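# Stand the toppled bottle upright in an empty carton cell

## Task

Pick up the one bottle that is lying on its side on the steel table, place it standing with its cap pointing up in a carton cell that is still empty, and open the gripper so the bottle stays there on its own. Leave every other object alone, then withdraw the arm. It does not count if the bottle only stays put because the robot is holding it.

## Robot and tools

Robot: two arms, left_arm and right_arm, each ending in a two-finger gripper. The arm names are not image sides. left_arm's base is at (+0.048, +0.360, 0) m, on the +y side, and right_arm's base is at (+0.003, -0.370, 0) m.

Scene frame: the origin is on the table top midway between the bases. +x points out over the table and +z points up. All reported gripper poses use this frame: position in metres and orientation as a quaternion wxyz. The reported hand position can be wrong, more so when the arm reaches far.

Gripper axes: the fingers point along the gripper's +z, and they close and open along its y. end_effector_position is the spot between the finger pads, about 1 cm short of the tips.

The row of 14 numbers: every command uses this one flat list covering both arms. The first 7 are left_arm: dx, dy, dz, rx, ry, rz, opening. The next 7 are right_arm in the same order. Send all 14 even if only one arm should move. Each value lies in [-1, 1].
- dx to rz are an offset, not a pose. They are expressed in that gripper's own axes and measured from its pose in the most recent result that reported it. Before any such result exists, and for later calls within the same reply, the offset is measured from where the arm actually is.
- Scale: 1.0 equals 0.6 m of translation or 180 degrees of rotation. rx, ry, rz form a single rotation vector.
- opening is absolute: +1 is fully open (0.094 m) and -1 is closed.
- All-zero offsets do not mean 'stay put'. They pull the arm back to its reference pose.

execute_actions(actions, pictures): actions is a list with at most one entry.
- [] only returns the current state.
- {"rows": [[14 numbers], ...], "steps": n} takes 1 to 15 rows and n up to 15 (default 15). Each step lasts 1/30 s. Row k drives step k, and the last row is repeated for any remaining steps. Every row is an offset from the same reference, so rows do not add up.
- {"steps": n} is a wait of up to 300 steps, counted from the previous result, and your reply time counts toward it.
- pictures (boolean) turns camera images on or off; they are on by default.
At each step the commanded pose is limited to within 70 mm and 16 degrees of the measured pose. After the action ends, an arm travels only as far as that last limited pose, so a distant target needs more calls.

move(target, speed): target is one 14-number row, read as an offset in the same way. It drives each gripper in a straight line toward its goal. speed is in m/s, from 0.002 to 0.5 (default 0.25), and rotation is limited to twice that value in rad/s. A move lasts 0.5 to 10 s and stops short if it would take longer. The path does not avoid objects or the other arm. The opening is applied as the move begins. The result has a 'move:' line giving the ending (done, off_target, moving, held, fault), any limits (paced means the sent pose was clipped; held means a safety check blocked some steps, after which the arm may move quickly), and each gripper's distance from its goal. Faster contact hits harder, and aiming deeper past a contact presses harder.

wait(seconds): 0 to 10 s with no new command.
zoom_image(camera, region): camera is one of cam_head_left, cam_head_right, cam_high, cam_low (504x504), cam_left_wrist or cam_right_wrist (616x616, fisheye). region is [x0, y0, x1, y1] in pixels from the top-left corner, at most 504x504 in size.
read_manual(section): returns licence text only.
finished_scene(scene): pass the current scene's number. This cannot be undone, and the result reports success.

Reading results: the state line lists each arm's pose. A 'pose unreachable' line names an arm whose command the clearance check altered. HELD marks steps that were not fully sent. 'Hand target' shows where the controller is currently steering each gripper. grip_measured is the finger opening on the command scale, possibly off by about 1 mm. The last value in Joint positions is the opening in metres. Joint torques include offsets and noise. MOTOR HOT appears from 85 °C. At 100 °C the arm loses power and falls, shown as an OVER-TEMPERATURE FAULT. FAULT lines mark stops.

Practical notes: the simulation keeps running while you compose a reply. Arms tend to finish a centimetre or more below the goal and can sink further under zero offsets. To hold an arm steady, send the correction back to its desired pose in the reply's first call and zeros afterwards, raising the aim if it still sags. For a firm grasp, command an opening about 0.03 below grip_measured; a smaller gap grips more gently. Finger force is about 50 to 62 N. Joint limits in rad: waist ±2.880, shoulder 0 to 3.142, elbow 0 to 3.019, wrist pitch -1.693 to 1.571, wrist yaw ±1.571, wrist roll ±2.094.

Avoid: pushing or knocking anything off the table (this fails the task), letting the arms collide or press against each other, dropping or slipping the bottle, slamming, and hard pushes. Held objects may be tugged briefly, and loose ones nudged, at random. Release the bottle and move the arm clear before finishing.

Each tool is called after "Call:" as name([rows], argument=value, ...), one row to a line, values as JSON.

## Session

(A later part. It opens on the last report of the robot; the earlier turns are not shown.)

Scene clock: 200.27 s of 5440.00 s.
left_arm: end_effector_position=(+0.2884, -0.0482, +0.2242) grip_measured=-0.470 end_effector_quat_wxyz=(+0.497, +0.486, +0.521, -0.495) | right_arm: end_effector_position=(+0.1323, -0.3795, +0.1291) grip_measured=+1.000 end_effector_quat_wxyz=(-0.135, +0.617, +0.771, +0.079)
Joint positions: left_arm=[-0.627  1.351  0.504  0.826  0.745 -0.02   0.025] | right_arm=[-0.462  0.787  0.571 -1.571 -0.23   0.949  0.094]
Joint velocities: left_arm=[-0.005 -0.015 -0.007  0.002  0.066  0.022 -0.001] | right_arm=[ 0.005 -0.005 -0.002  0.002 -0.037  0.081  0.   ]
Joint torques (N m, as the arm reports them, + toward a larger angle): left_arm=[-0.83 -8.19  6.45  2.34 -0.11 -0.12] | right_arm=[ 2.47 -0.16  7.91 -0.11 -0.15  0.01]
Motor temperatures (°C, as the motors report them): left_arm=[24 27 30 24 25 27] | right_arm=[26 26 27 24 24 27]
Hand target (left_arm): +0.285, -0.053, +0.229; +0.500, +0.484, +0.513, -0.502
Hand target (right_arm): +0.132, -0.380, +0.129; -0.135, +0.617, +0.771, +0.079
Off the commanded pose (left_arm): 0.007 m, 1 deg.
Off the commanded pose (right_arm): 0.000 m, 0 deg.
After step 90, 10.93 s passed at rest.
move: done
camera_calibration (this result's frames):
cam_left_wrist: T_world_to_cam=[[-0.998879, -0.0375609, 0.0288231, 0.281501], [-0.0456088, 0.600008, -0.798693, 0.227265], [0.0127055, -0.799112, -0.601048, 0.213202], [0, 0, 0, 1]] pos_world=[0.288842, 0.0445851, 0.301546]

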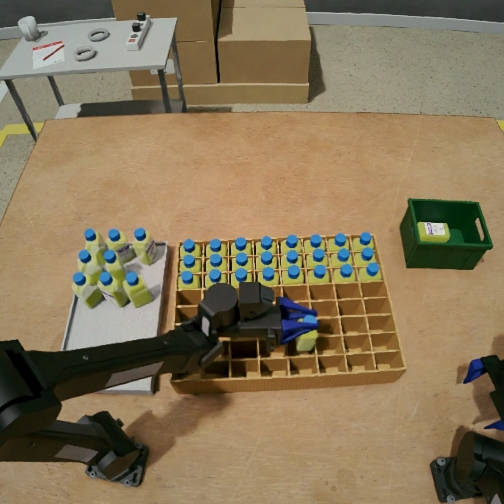

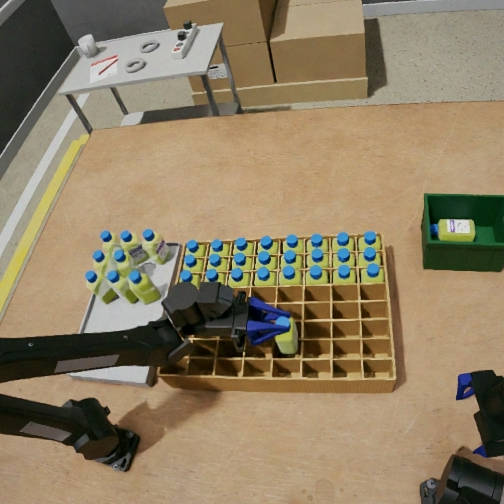

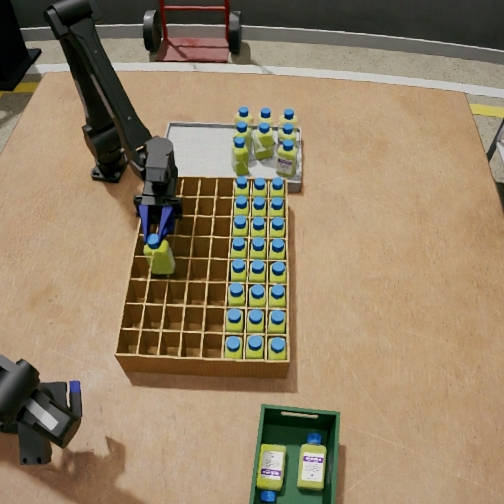

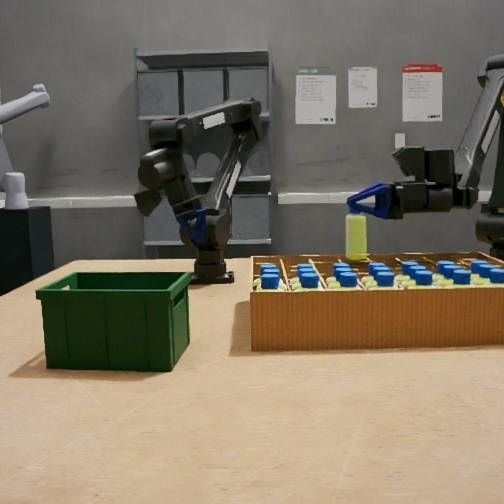

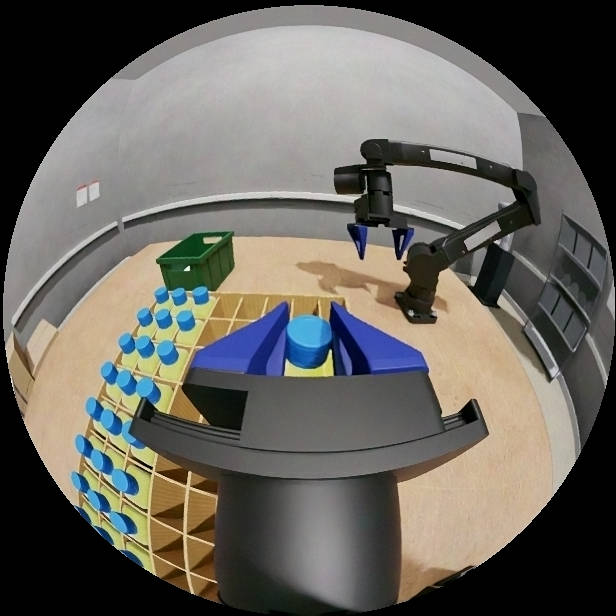

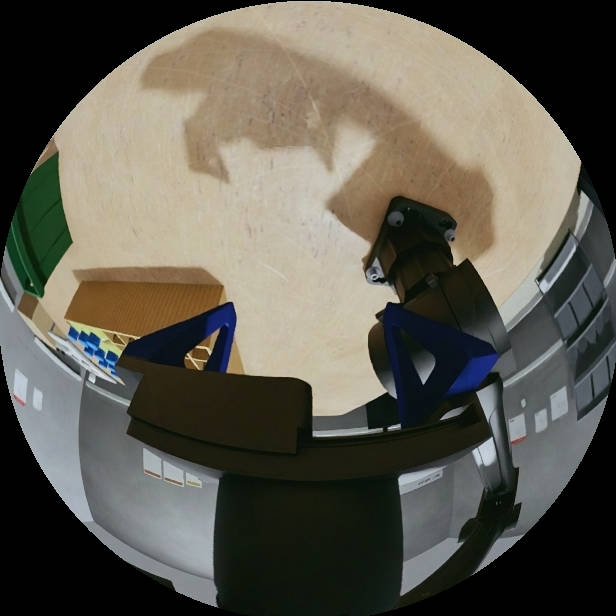

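Call:
move(target=[0.05,-0.003,-0.003,0,-0.008,0,-0.54,0,0,0,0,0,0,1], speed=0.02)

Call:
zoom_image(camera="cam_head_left", region=[230, 280, 370, 400])

Call:
zoom_image(camera="cam_high", region=[110, 190, 230, 310])

Call:
zoom_image(camera="cam_low", region=[300, 140, 504, 320])

Scene clock: 206.90 s of 5440.00 s.
left_arm: end_effector_position=(+0.2858, -0.0457, +0.2107) grip_measured=-0.470 end_effector_quat_wxyz=(+0.514, +0.480, +0.503, -0.502) | right_arm: end_effector_position=(+0.1323, -0.3795, +0.1291) grip_measured=+1.000 end_effector_quat_wxyz=(-0.135, +0.617, +0.771, +0.079)
Joint positions: left_arm=[-0.627  1.432  0.47   1.008  0.746 -0.043  0.025] | right_arm=[-0.462  0.787  0.571 -1.571 -0.23   0.949  0.094]
Joint velocities: left_arm=[-0.005  0.005  0.002 -0.002  0.022  0.022  0.   ] | right_arm=[ 0.024 -0.015 -0.012  0.017  0.022  0.007  0.   ]
Joint torques (N m, as the arm reports them, + toward a larger angle): left_arm=[ 0.47 -6.22  4.84  1.49 -0.17  0.06] | right_arm=[ 2.41  0.31  7.85 -0.16 -0.14 -0.03]
Motor temperatures (°C, as the motors report them): left_arm=[24 27 30 24 25 27] | right_arm=[26 26 27 24 24 27]
Hand target (left_arm): +0.285, -0.046, +0.194; +0.503, +0.479, +0.515, -0.501
Hand target (right_arm): +0.132, -0.380, +0.129; -0.135, +0.617, +0.771, +0.079
Off the commanded pose (left_arm): 0.016 m, 2 deg.
Off the commanded pose (right_arm): 0.000 m, 0 deg.
After step 90, 1.90 s passed at rest.
move: off_target (left_arm)
camera_calibration (this result's frames):
cam_left_wrist: T_world_to_cam=[[-0.999342, -0.0357445, 0.00618241, 0.284349], [-0.0251726, 0.560616, -0.827694, 0.213327], [0.0261195, -0.827304, -0.561146, 0.193596], [0, 0, 0, 1]] pos_world=[0.284475, 0.0507318, 0.283447]

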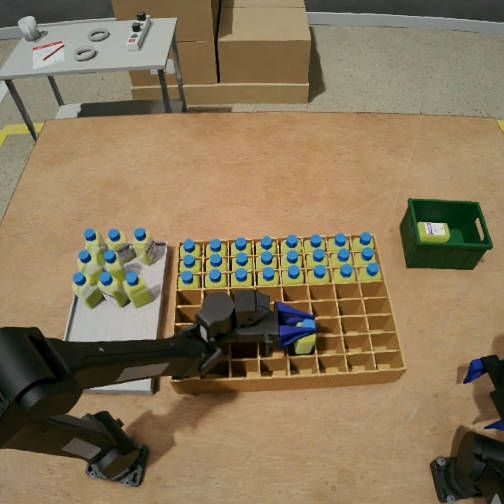

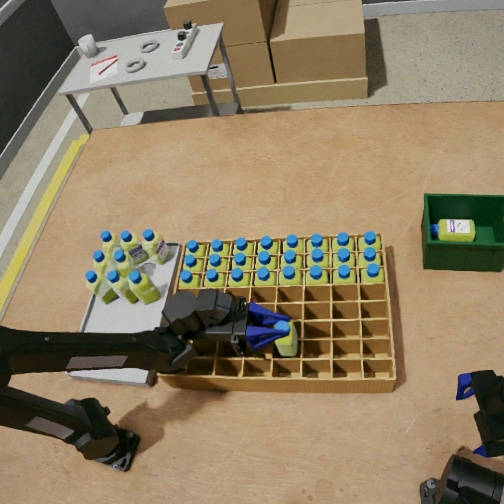

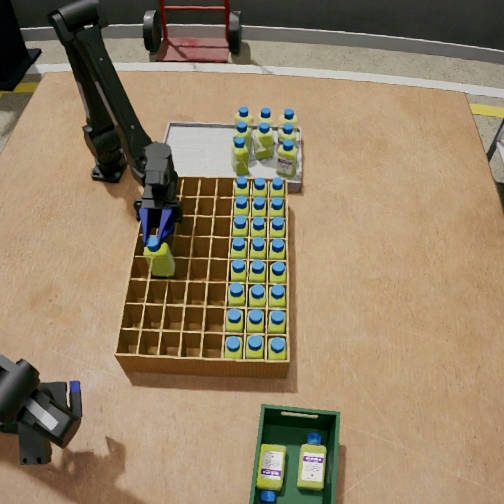

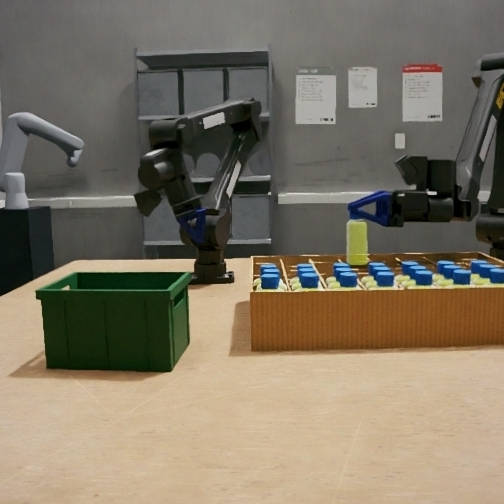

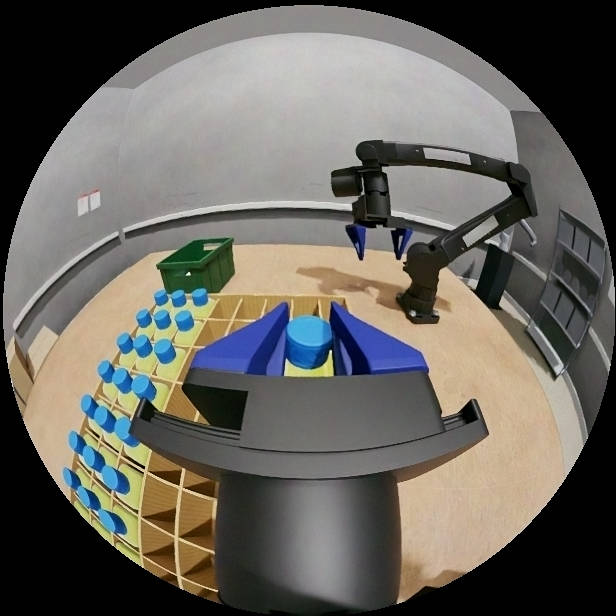

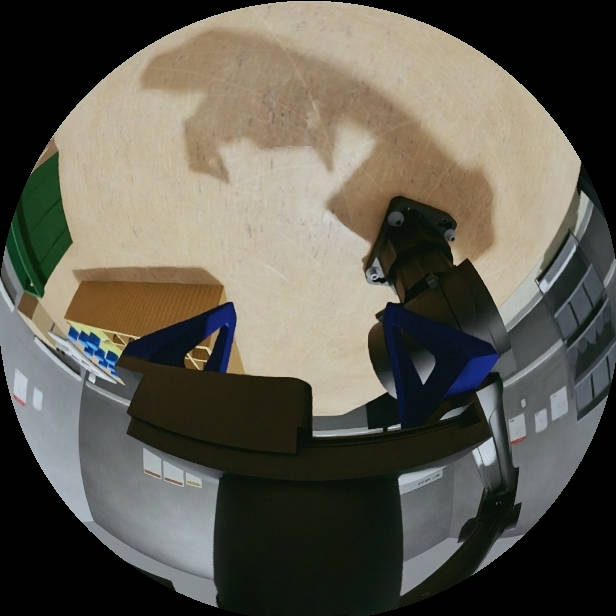

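Region (230, 280, 370, 400) of cam_head_left's 504x504 image, scaled by 3.600, with more detail than that image has; it fills the top 432 rows of this view, and the rest is white.

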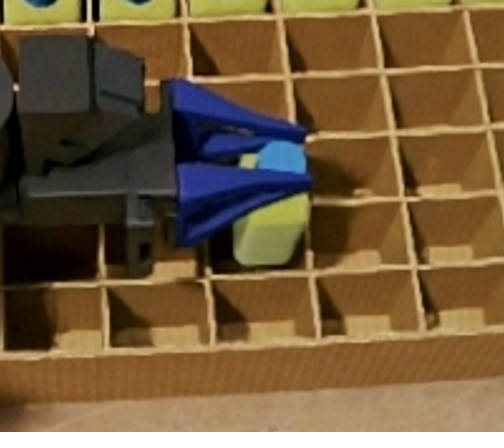

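Region (110, 190, 230, 310) of cam_high's 504x504 image, scaled by 4.200, with more detail than that image has.

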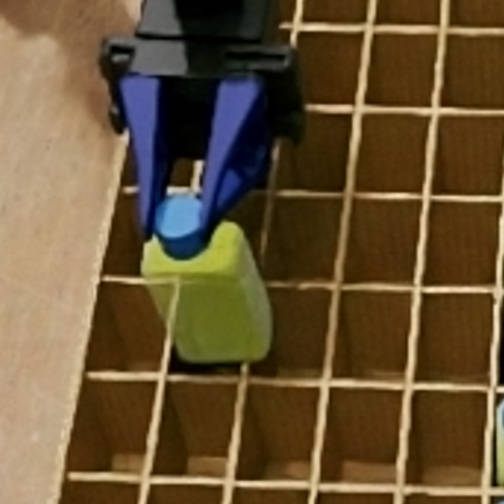

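Region (300, 140, 504, 320) of cam_low's 504x504 image, scaled by 2.471, with more detail than that image has; it fills the top 445 rows of this view, and the rest is white.

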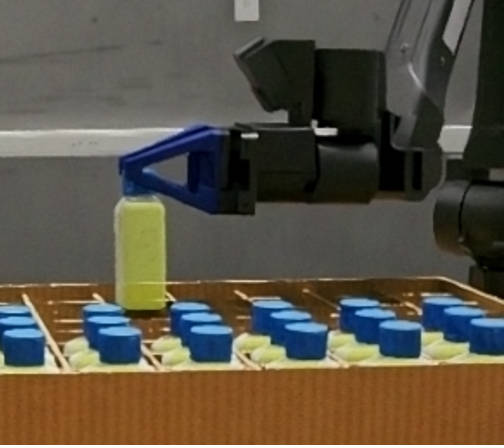

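Call:
move(target=[-0.012,-0.012,-0.003,0,0,0,-0.54,0,0,0,0,0,0,1], speed=0.02)

Call:
move(target=[0.04,0,0,0,0,0,-0.54,0,0,0,0,0,0,1], speed=0.02)

Call:
zoom_image(camera="cam_head_left", region=[230, 280, 370, 400])

Call:
zoom_image(camera="cam_high", region=[110, 190, 230, 310])

Scene clock: 212.47 s of 5440.00 s.
left_arm: end_effector_position=(+0.2839, -0.0424, +0.2112) grip_measured=-0.470 end_effector_quat_wxyz=(+0.513, +0.478, +0.508, -0.500) | right_arm: end_effector_position=(+0.1323, -0.3795, +0.1291) grip_measured=+1.000 end_effector_quat_wxyz=(-0.135, +0.617, +0.771, +0.079)
Joint positions: left_arm=[-0.627  1.411  0.459  0.988  0.738 -0.043  0.025] | right_arm=[-0.462  0.787  0.571 -1.571 -0.23   0.949  0.094]
Joint velocities: left_arm=[-0.015 -0.005  0.002  0.017  0.007 -0.037 -0.   ] | right_arm=[-0.005  0.005 -0.007 -0.007 -0.037  0.037  0.   ]
Joint torques (N m, as the arm reports them, + toward a larger angle): left_arm=[ -0.17 -11.18   5.3    0.85  -0.12   0.05] | right_arm=[ 2.26 -0.1   7.89 -0.11 -0.16 -0.01]
Motor temperatures (°C, as the motors report them): left_arm=[24 27 29 24 25 27] | right_arm=[26 26 27 24 24 27]
Hand target (left_arm): +0.279, -0.044, +0.218; +0.514, +0.480, +0.503, -0.502
Hand target (right_arm): +0.132, -0.380, +0.129; -0.135, +0.617, +0.771, +0.079
Off the commanded pose (left_arm): 0.009 m, 1 deg.
Off the commanded pose (right_arm): 0.000 m, 0 deg.
After step 90, 1.83 s passed at rest.
move: done
camera_calibration (this result's frames):
cam_left_wrist: T_world_to_cam=[[-0.998957, -0.0438043, 0.0128687, 0.280735], [-0.0354214, 0.565771, -0.823801, 0.214161], [0.0288054, -0.823398, -0.566732, 0.197272], [0, 0, 0, 1]] pos_world=[0.282345, 0.0535644, 0.284614]

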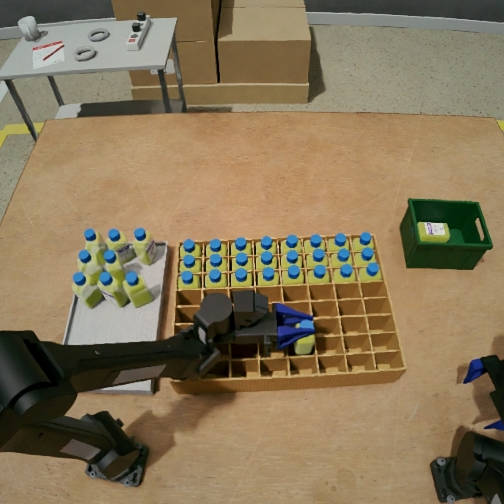

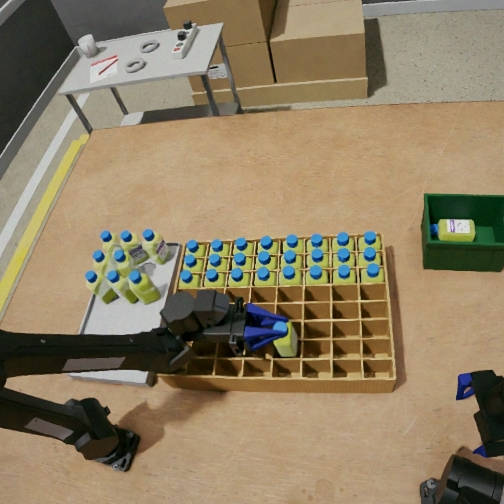

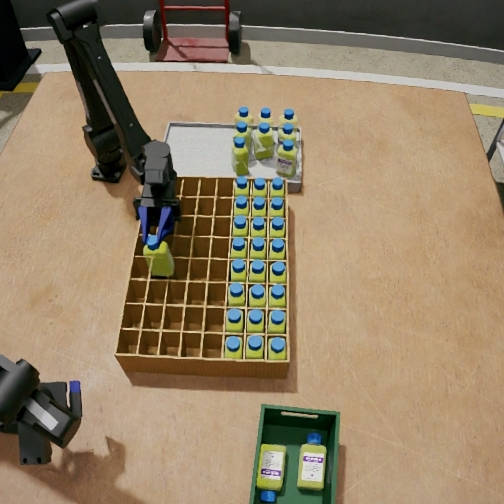

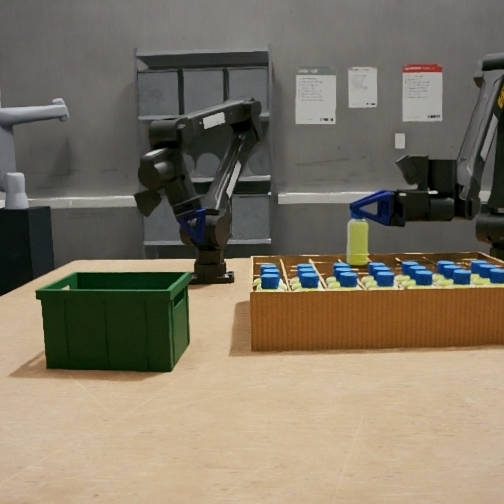

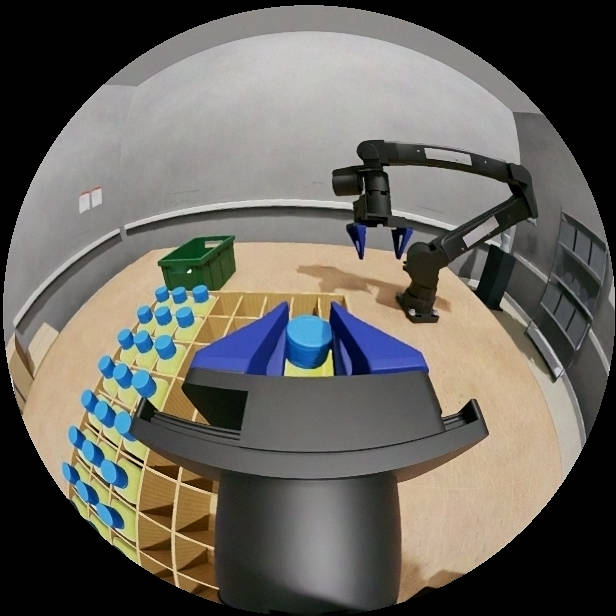

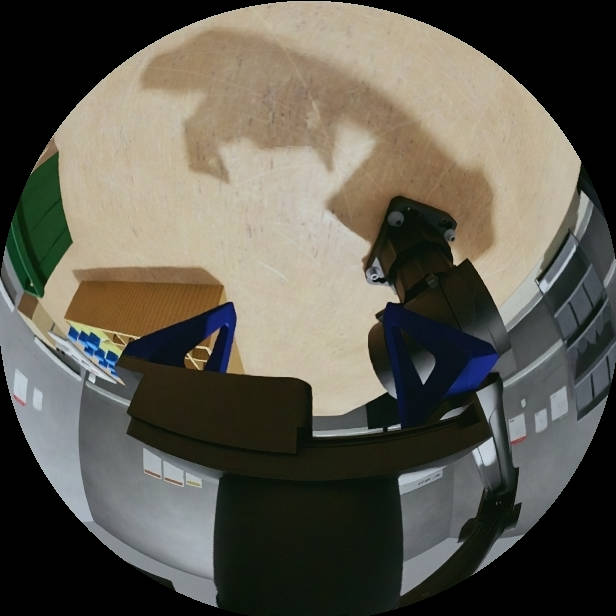

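Scene clock: 213.90 s of 5440.00 s.
left_arm: end_effector_position=(+0.2831, -0.0432, +0.2099) grip_measured=-0.470 end_effector_quat_wxyz=(+0.528, +0.477, +0.490, -0.504) | right_arm: end_effector_position=(+0.1323, -0.3795, +0.1291) grip_measured=+1.000 end_effector_quat_wxyz=(-0.135, +0.617, +0.771, +0.079)
Joint positions: left_arm=[-0.629  1.457  0.454  1.091  0.742 -0.049  0.025] | right_arm=[-0.462  0.787  0.571 -1.571 -0.23   0.949  0.094]
Joint velocities: left_arm=[ 0.005 -0.015 -0.012 -0.002 -0.022  0.037 -0.002] | right_arm=[-0.024 -0.005 -0.002 -0.007  0.022  0.022  0.   ]
Joint torques (N m, as the arm reports them, + toward a larger angle): left_arm=[ 0.48 -5.47  4.26  1.34 -0.34  0.1 ] | right_arm=[ 2.25  0.    7.86 -0.12 -0.15  0.  ]
Motor temperatures (°C, as the motors report them): left_arm=[24 27 29 24 25 27] | right_arm=[26 26 27 24 24 27]
Hand target (left_arm): +0.283, -0.043, +0.188; +0.513, +0.478, +0.508, -0.500
Hand target (right_arm): +0.132, -0.380, +0.129; -0.135, +0.617, +0.771, +0.079
Off the commanded pose (left_arm): 0.023 m, 3 deg.
Off the commanded pose (right_arm): 0.000 m, 0 deg.
move: off_target (left_arm)
camera_calibration (this result's frames):
cam_left_wrist: T_world_to_cam=[[-0.999162, -0.0378487, -0.0156027, 0.286209], [-0.00708957, 0.535336, -0.844609, 0.20849], [0.04032, -0.84379, -0.535156, 0.185152], [0, 0, 0, 1]] pos_world=[0.279982, 0.0554497, 0.279643]

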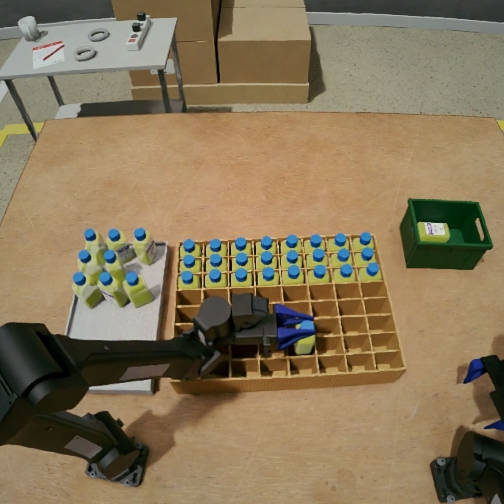

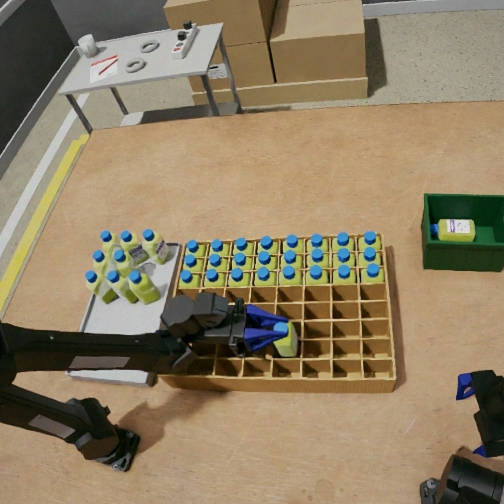

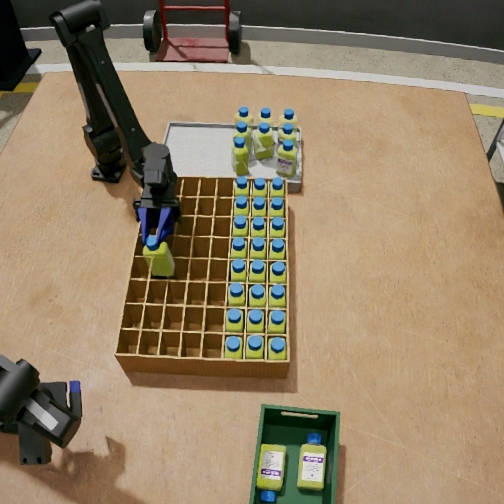

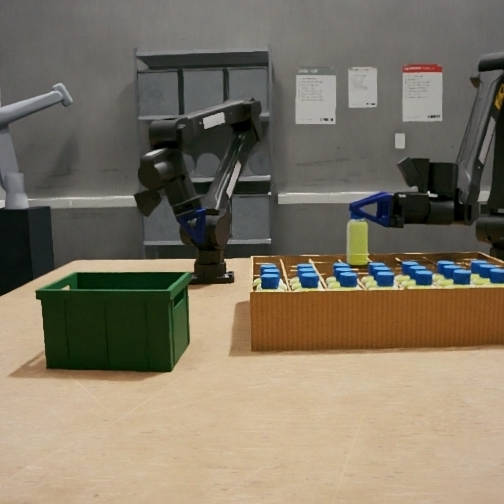

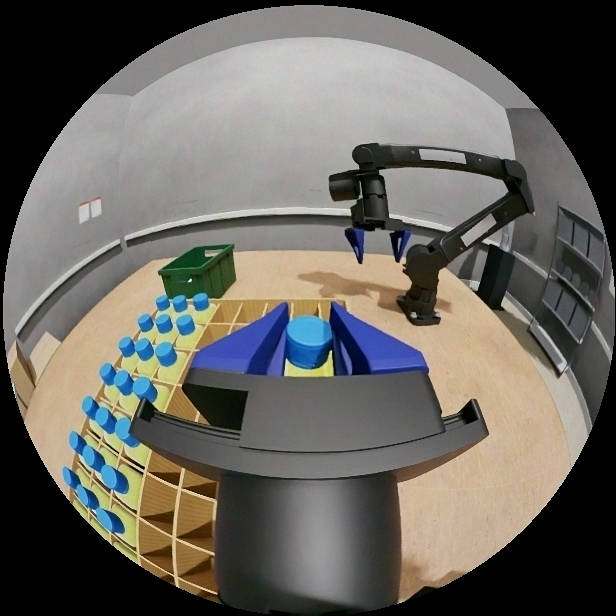

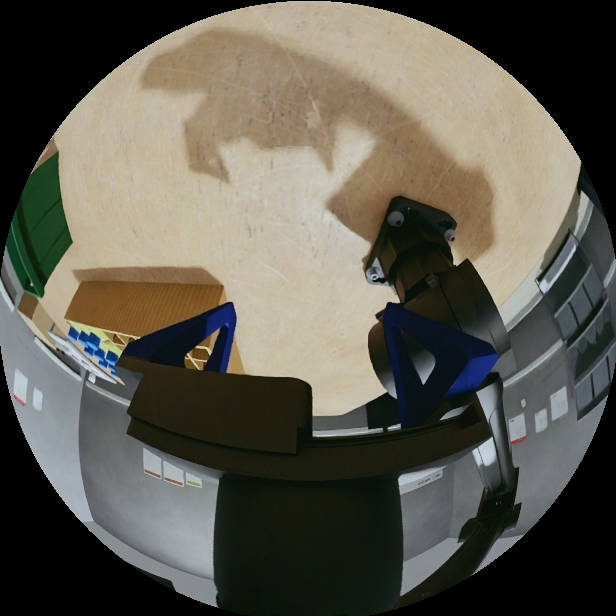

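Region (230, 280, 370, 400) of cam_head_left's 504x504 image, scaled by 3.600, with more detail than that image has; it fills the top 432 rows of this view, and the rest is white.

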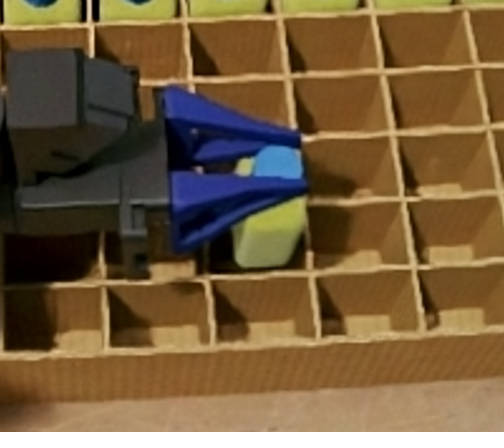

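Region (110, 190, 230, 310) of cam_high's 504x504 image, scaled by 4.200, with more detail than that image has.

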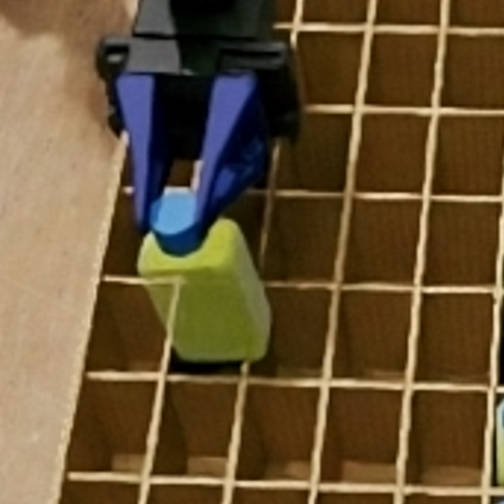

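Call:
move(target=[-0.05,-0.008,0.004,0,0.015,0,-0.54,0,0,0,0,0,0,1], speed=0.03)

Call:
zoom_image(camera="cam_head_left", region=[230, 280, 370, 400])

Call:
zoom_image(camera="cam_high", region=[110, 190, 230, 310])

Call:
zoom_image(camera="cam_low", region=[300, 140, 504, 320])

Scene clock: 218.80 s of 5440.00 s.
left_arm: end_effector_position=(+0.2770, -0.0360, +0.2200) grip_measured=-0.470 end_effector_quat_wxyz=(+0.499, +0.483, +0.522, -0.494) | right_arm: end_effector_position=(+0.1323, -0.3795, +0.1291) grip_measured=+1.000 end_effector_quat_wxyz=(-0.135, +0.617, +0.771, +0.079)
Joint positions: left_arm=[-0.629  1.318  0.454  0.847  0.737 -0.022  0.025] | right_arm=[-0.462  0.787  0.571 -1.571 -0.23   0.949  0.094]
Joint velocities: left_arm=[-0.005 -0.024 -0.012 -0.017  0.037 -0.022  0.   ] | right_arm=[-0.005 -0.005 -0.002  0.007  0.051 -0.007  0.   ]
Joint torques (N m, as the arm reports them, + toward a larger angle): left_arm=[ -0.11 -10.41   8.17   1.16  -0.11   0.14] | right_arm=[ 2.31  0.13  7.85 -0.16 -0.17 -0.01]
Motor temperatures (°C, as the motors report them): left_arm=[24 27 29 24 25 27] | right_arm=[26 26 27 24 24 27]
Hand target (left_arm): +0.277, -0.043, +0.240; +0.516, +0.489, +0.502, -0.493
Hand target (right_arm): +0.132, -0.380, +0.129; -0.135, +0.617, +0.771, +0.079
Off the commanded pose (left_arm): 0.021 m, 3 deg.
Off the commanded pose (right_arm): 0.000 m, 0 deg.
After step 90, 0.63 s passed at rest.
move: off_target (left_arm)
camera_calibration (this result's frames):
cam_left_wrist: T_world_to_cam=[[-0.998612, -0.0447421, 0.0277819, 0.270626], [-0.0490327, 0.597311, -0.800509, 0.217288], [0.019222, -0.800761, -0.598676, 0.218211], [0, 0, 0, 1]] pos_world=[0.27671, 0.0570541, 0.29706]

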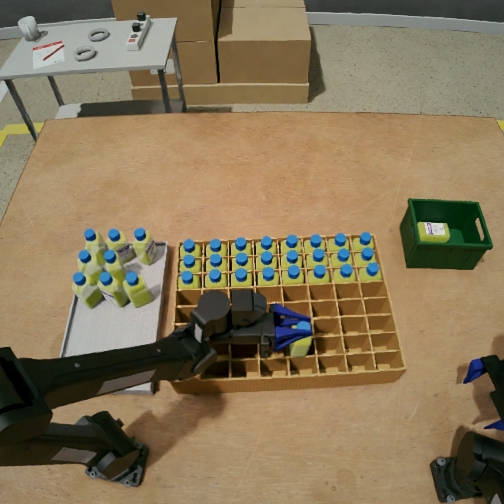

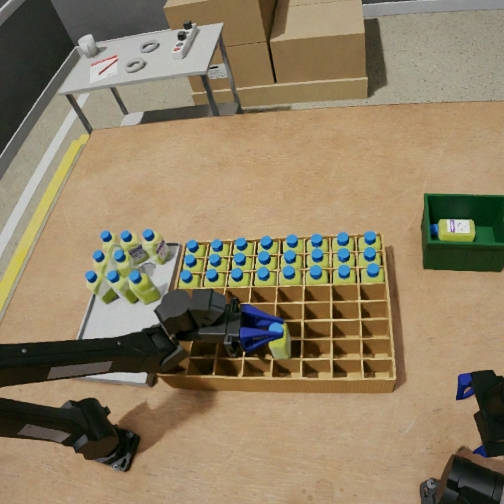

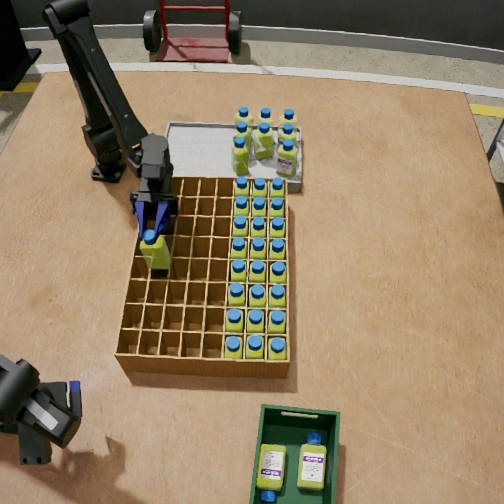

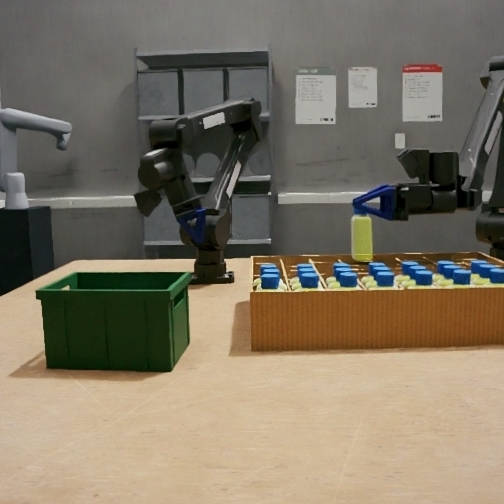

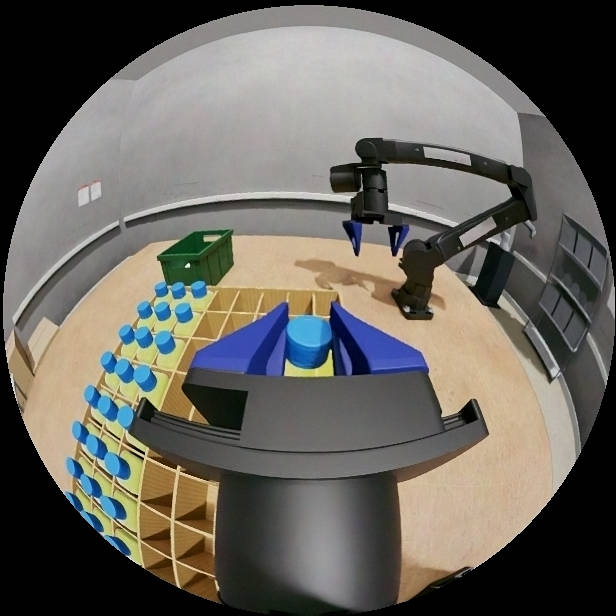

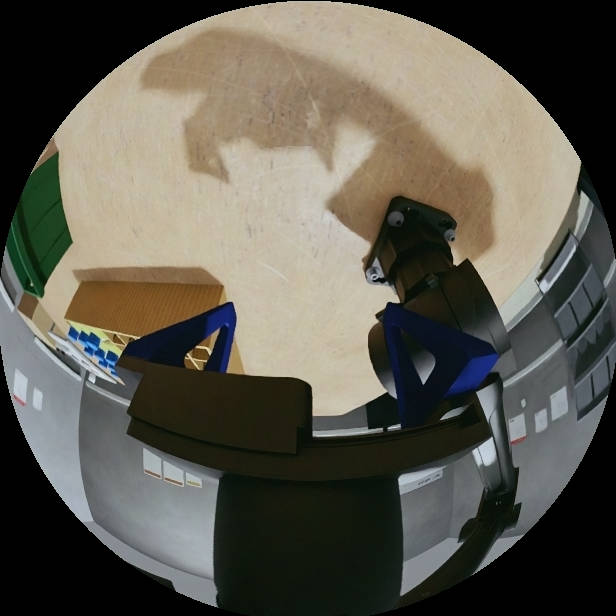

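Region (230, 280, 370, 400) of cam_head_left's 504x504 image, scaled by 3.600, with more detail than that image has; it fills the top 432 rows of this view, and the rest is white.

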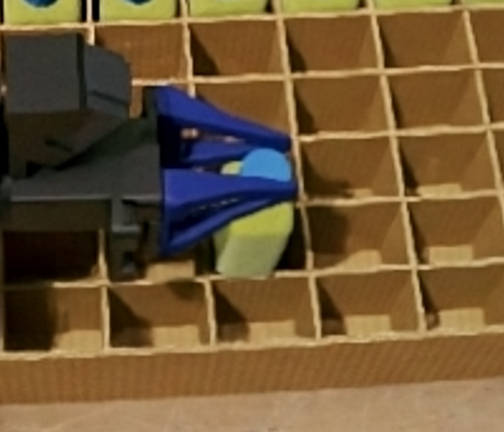

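Region (110, 190, 230, 310) of cam_high's 504x504 image, scaled by 4.200, with more detail than that image has.

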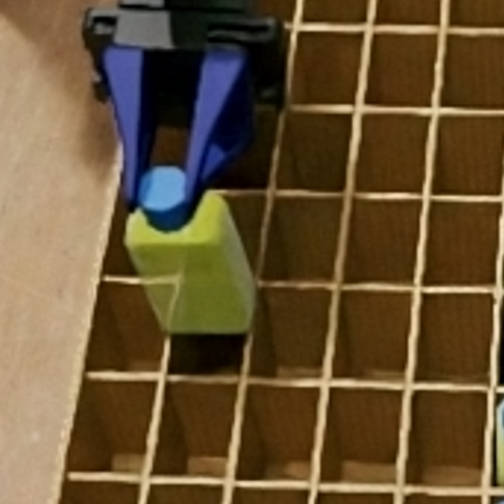

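Region (300, 140, 504, 320) of cam_low's 504x504 image, scaled by 2.471, with more detail than that image has; it fills the top 445 rows of this view, and the rest is white.

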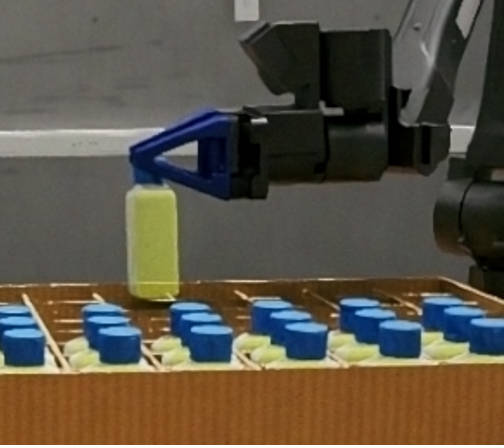

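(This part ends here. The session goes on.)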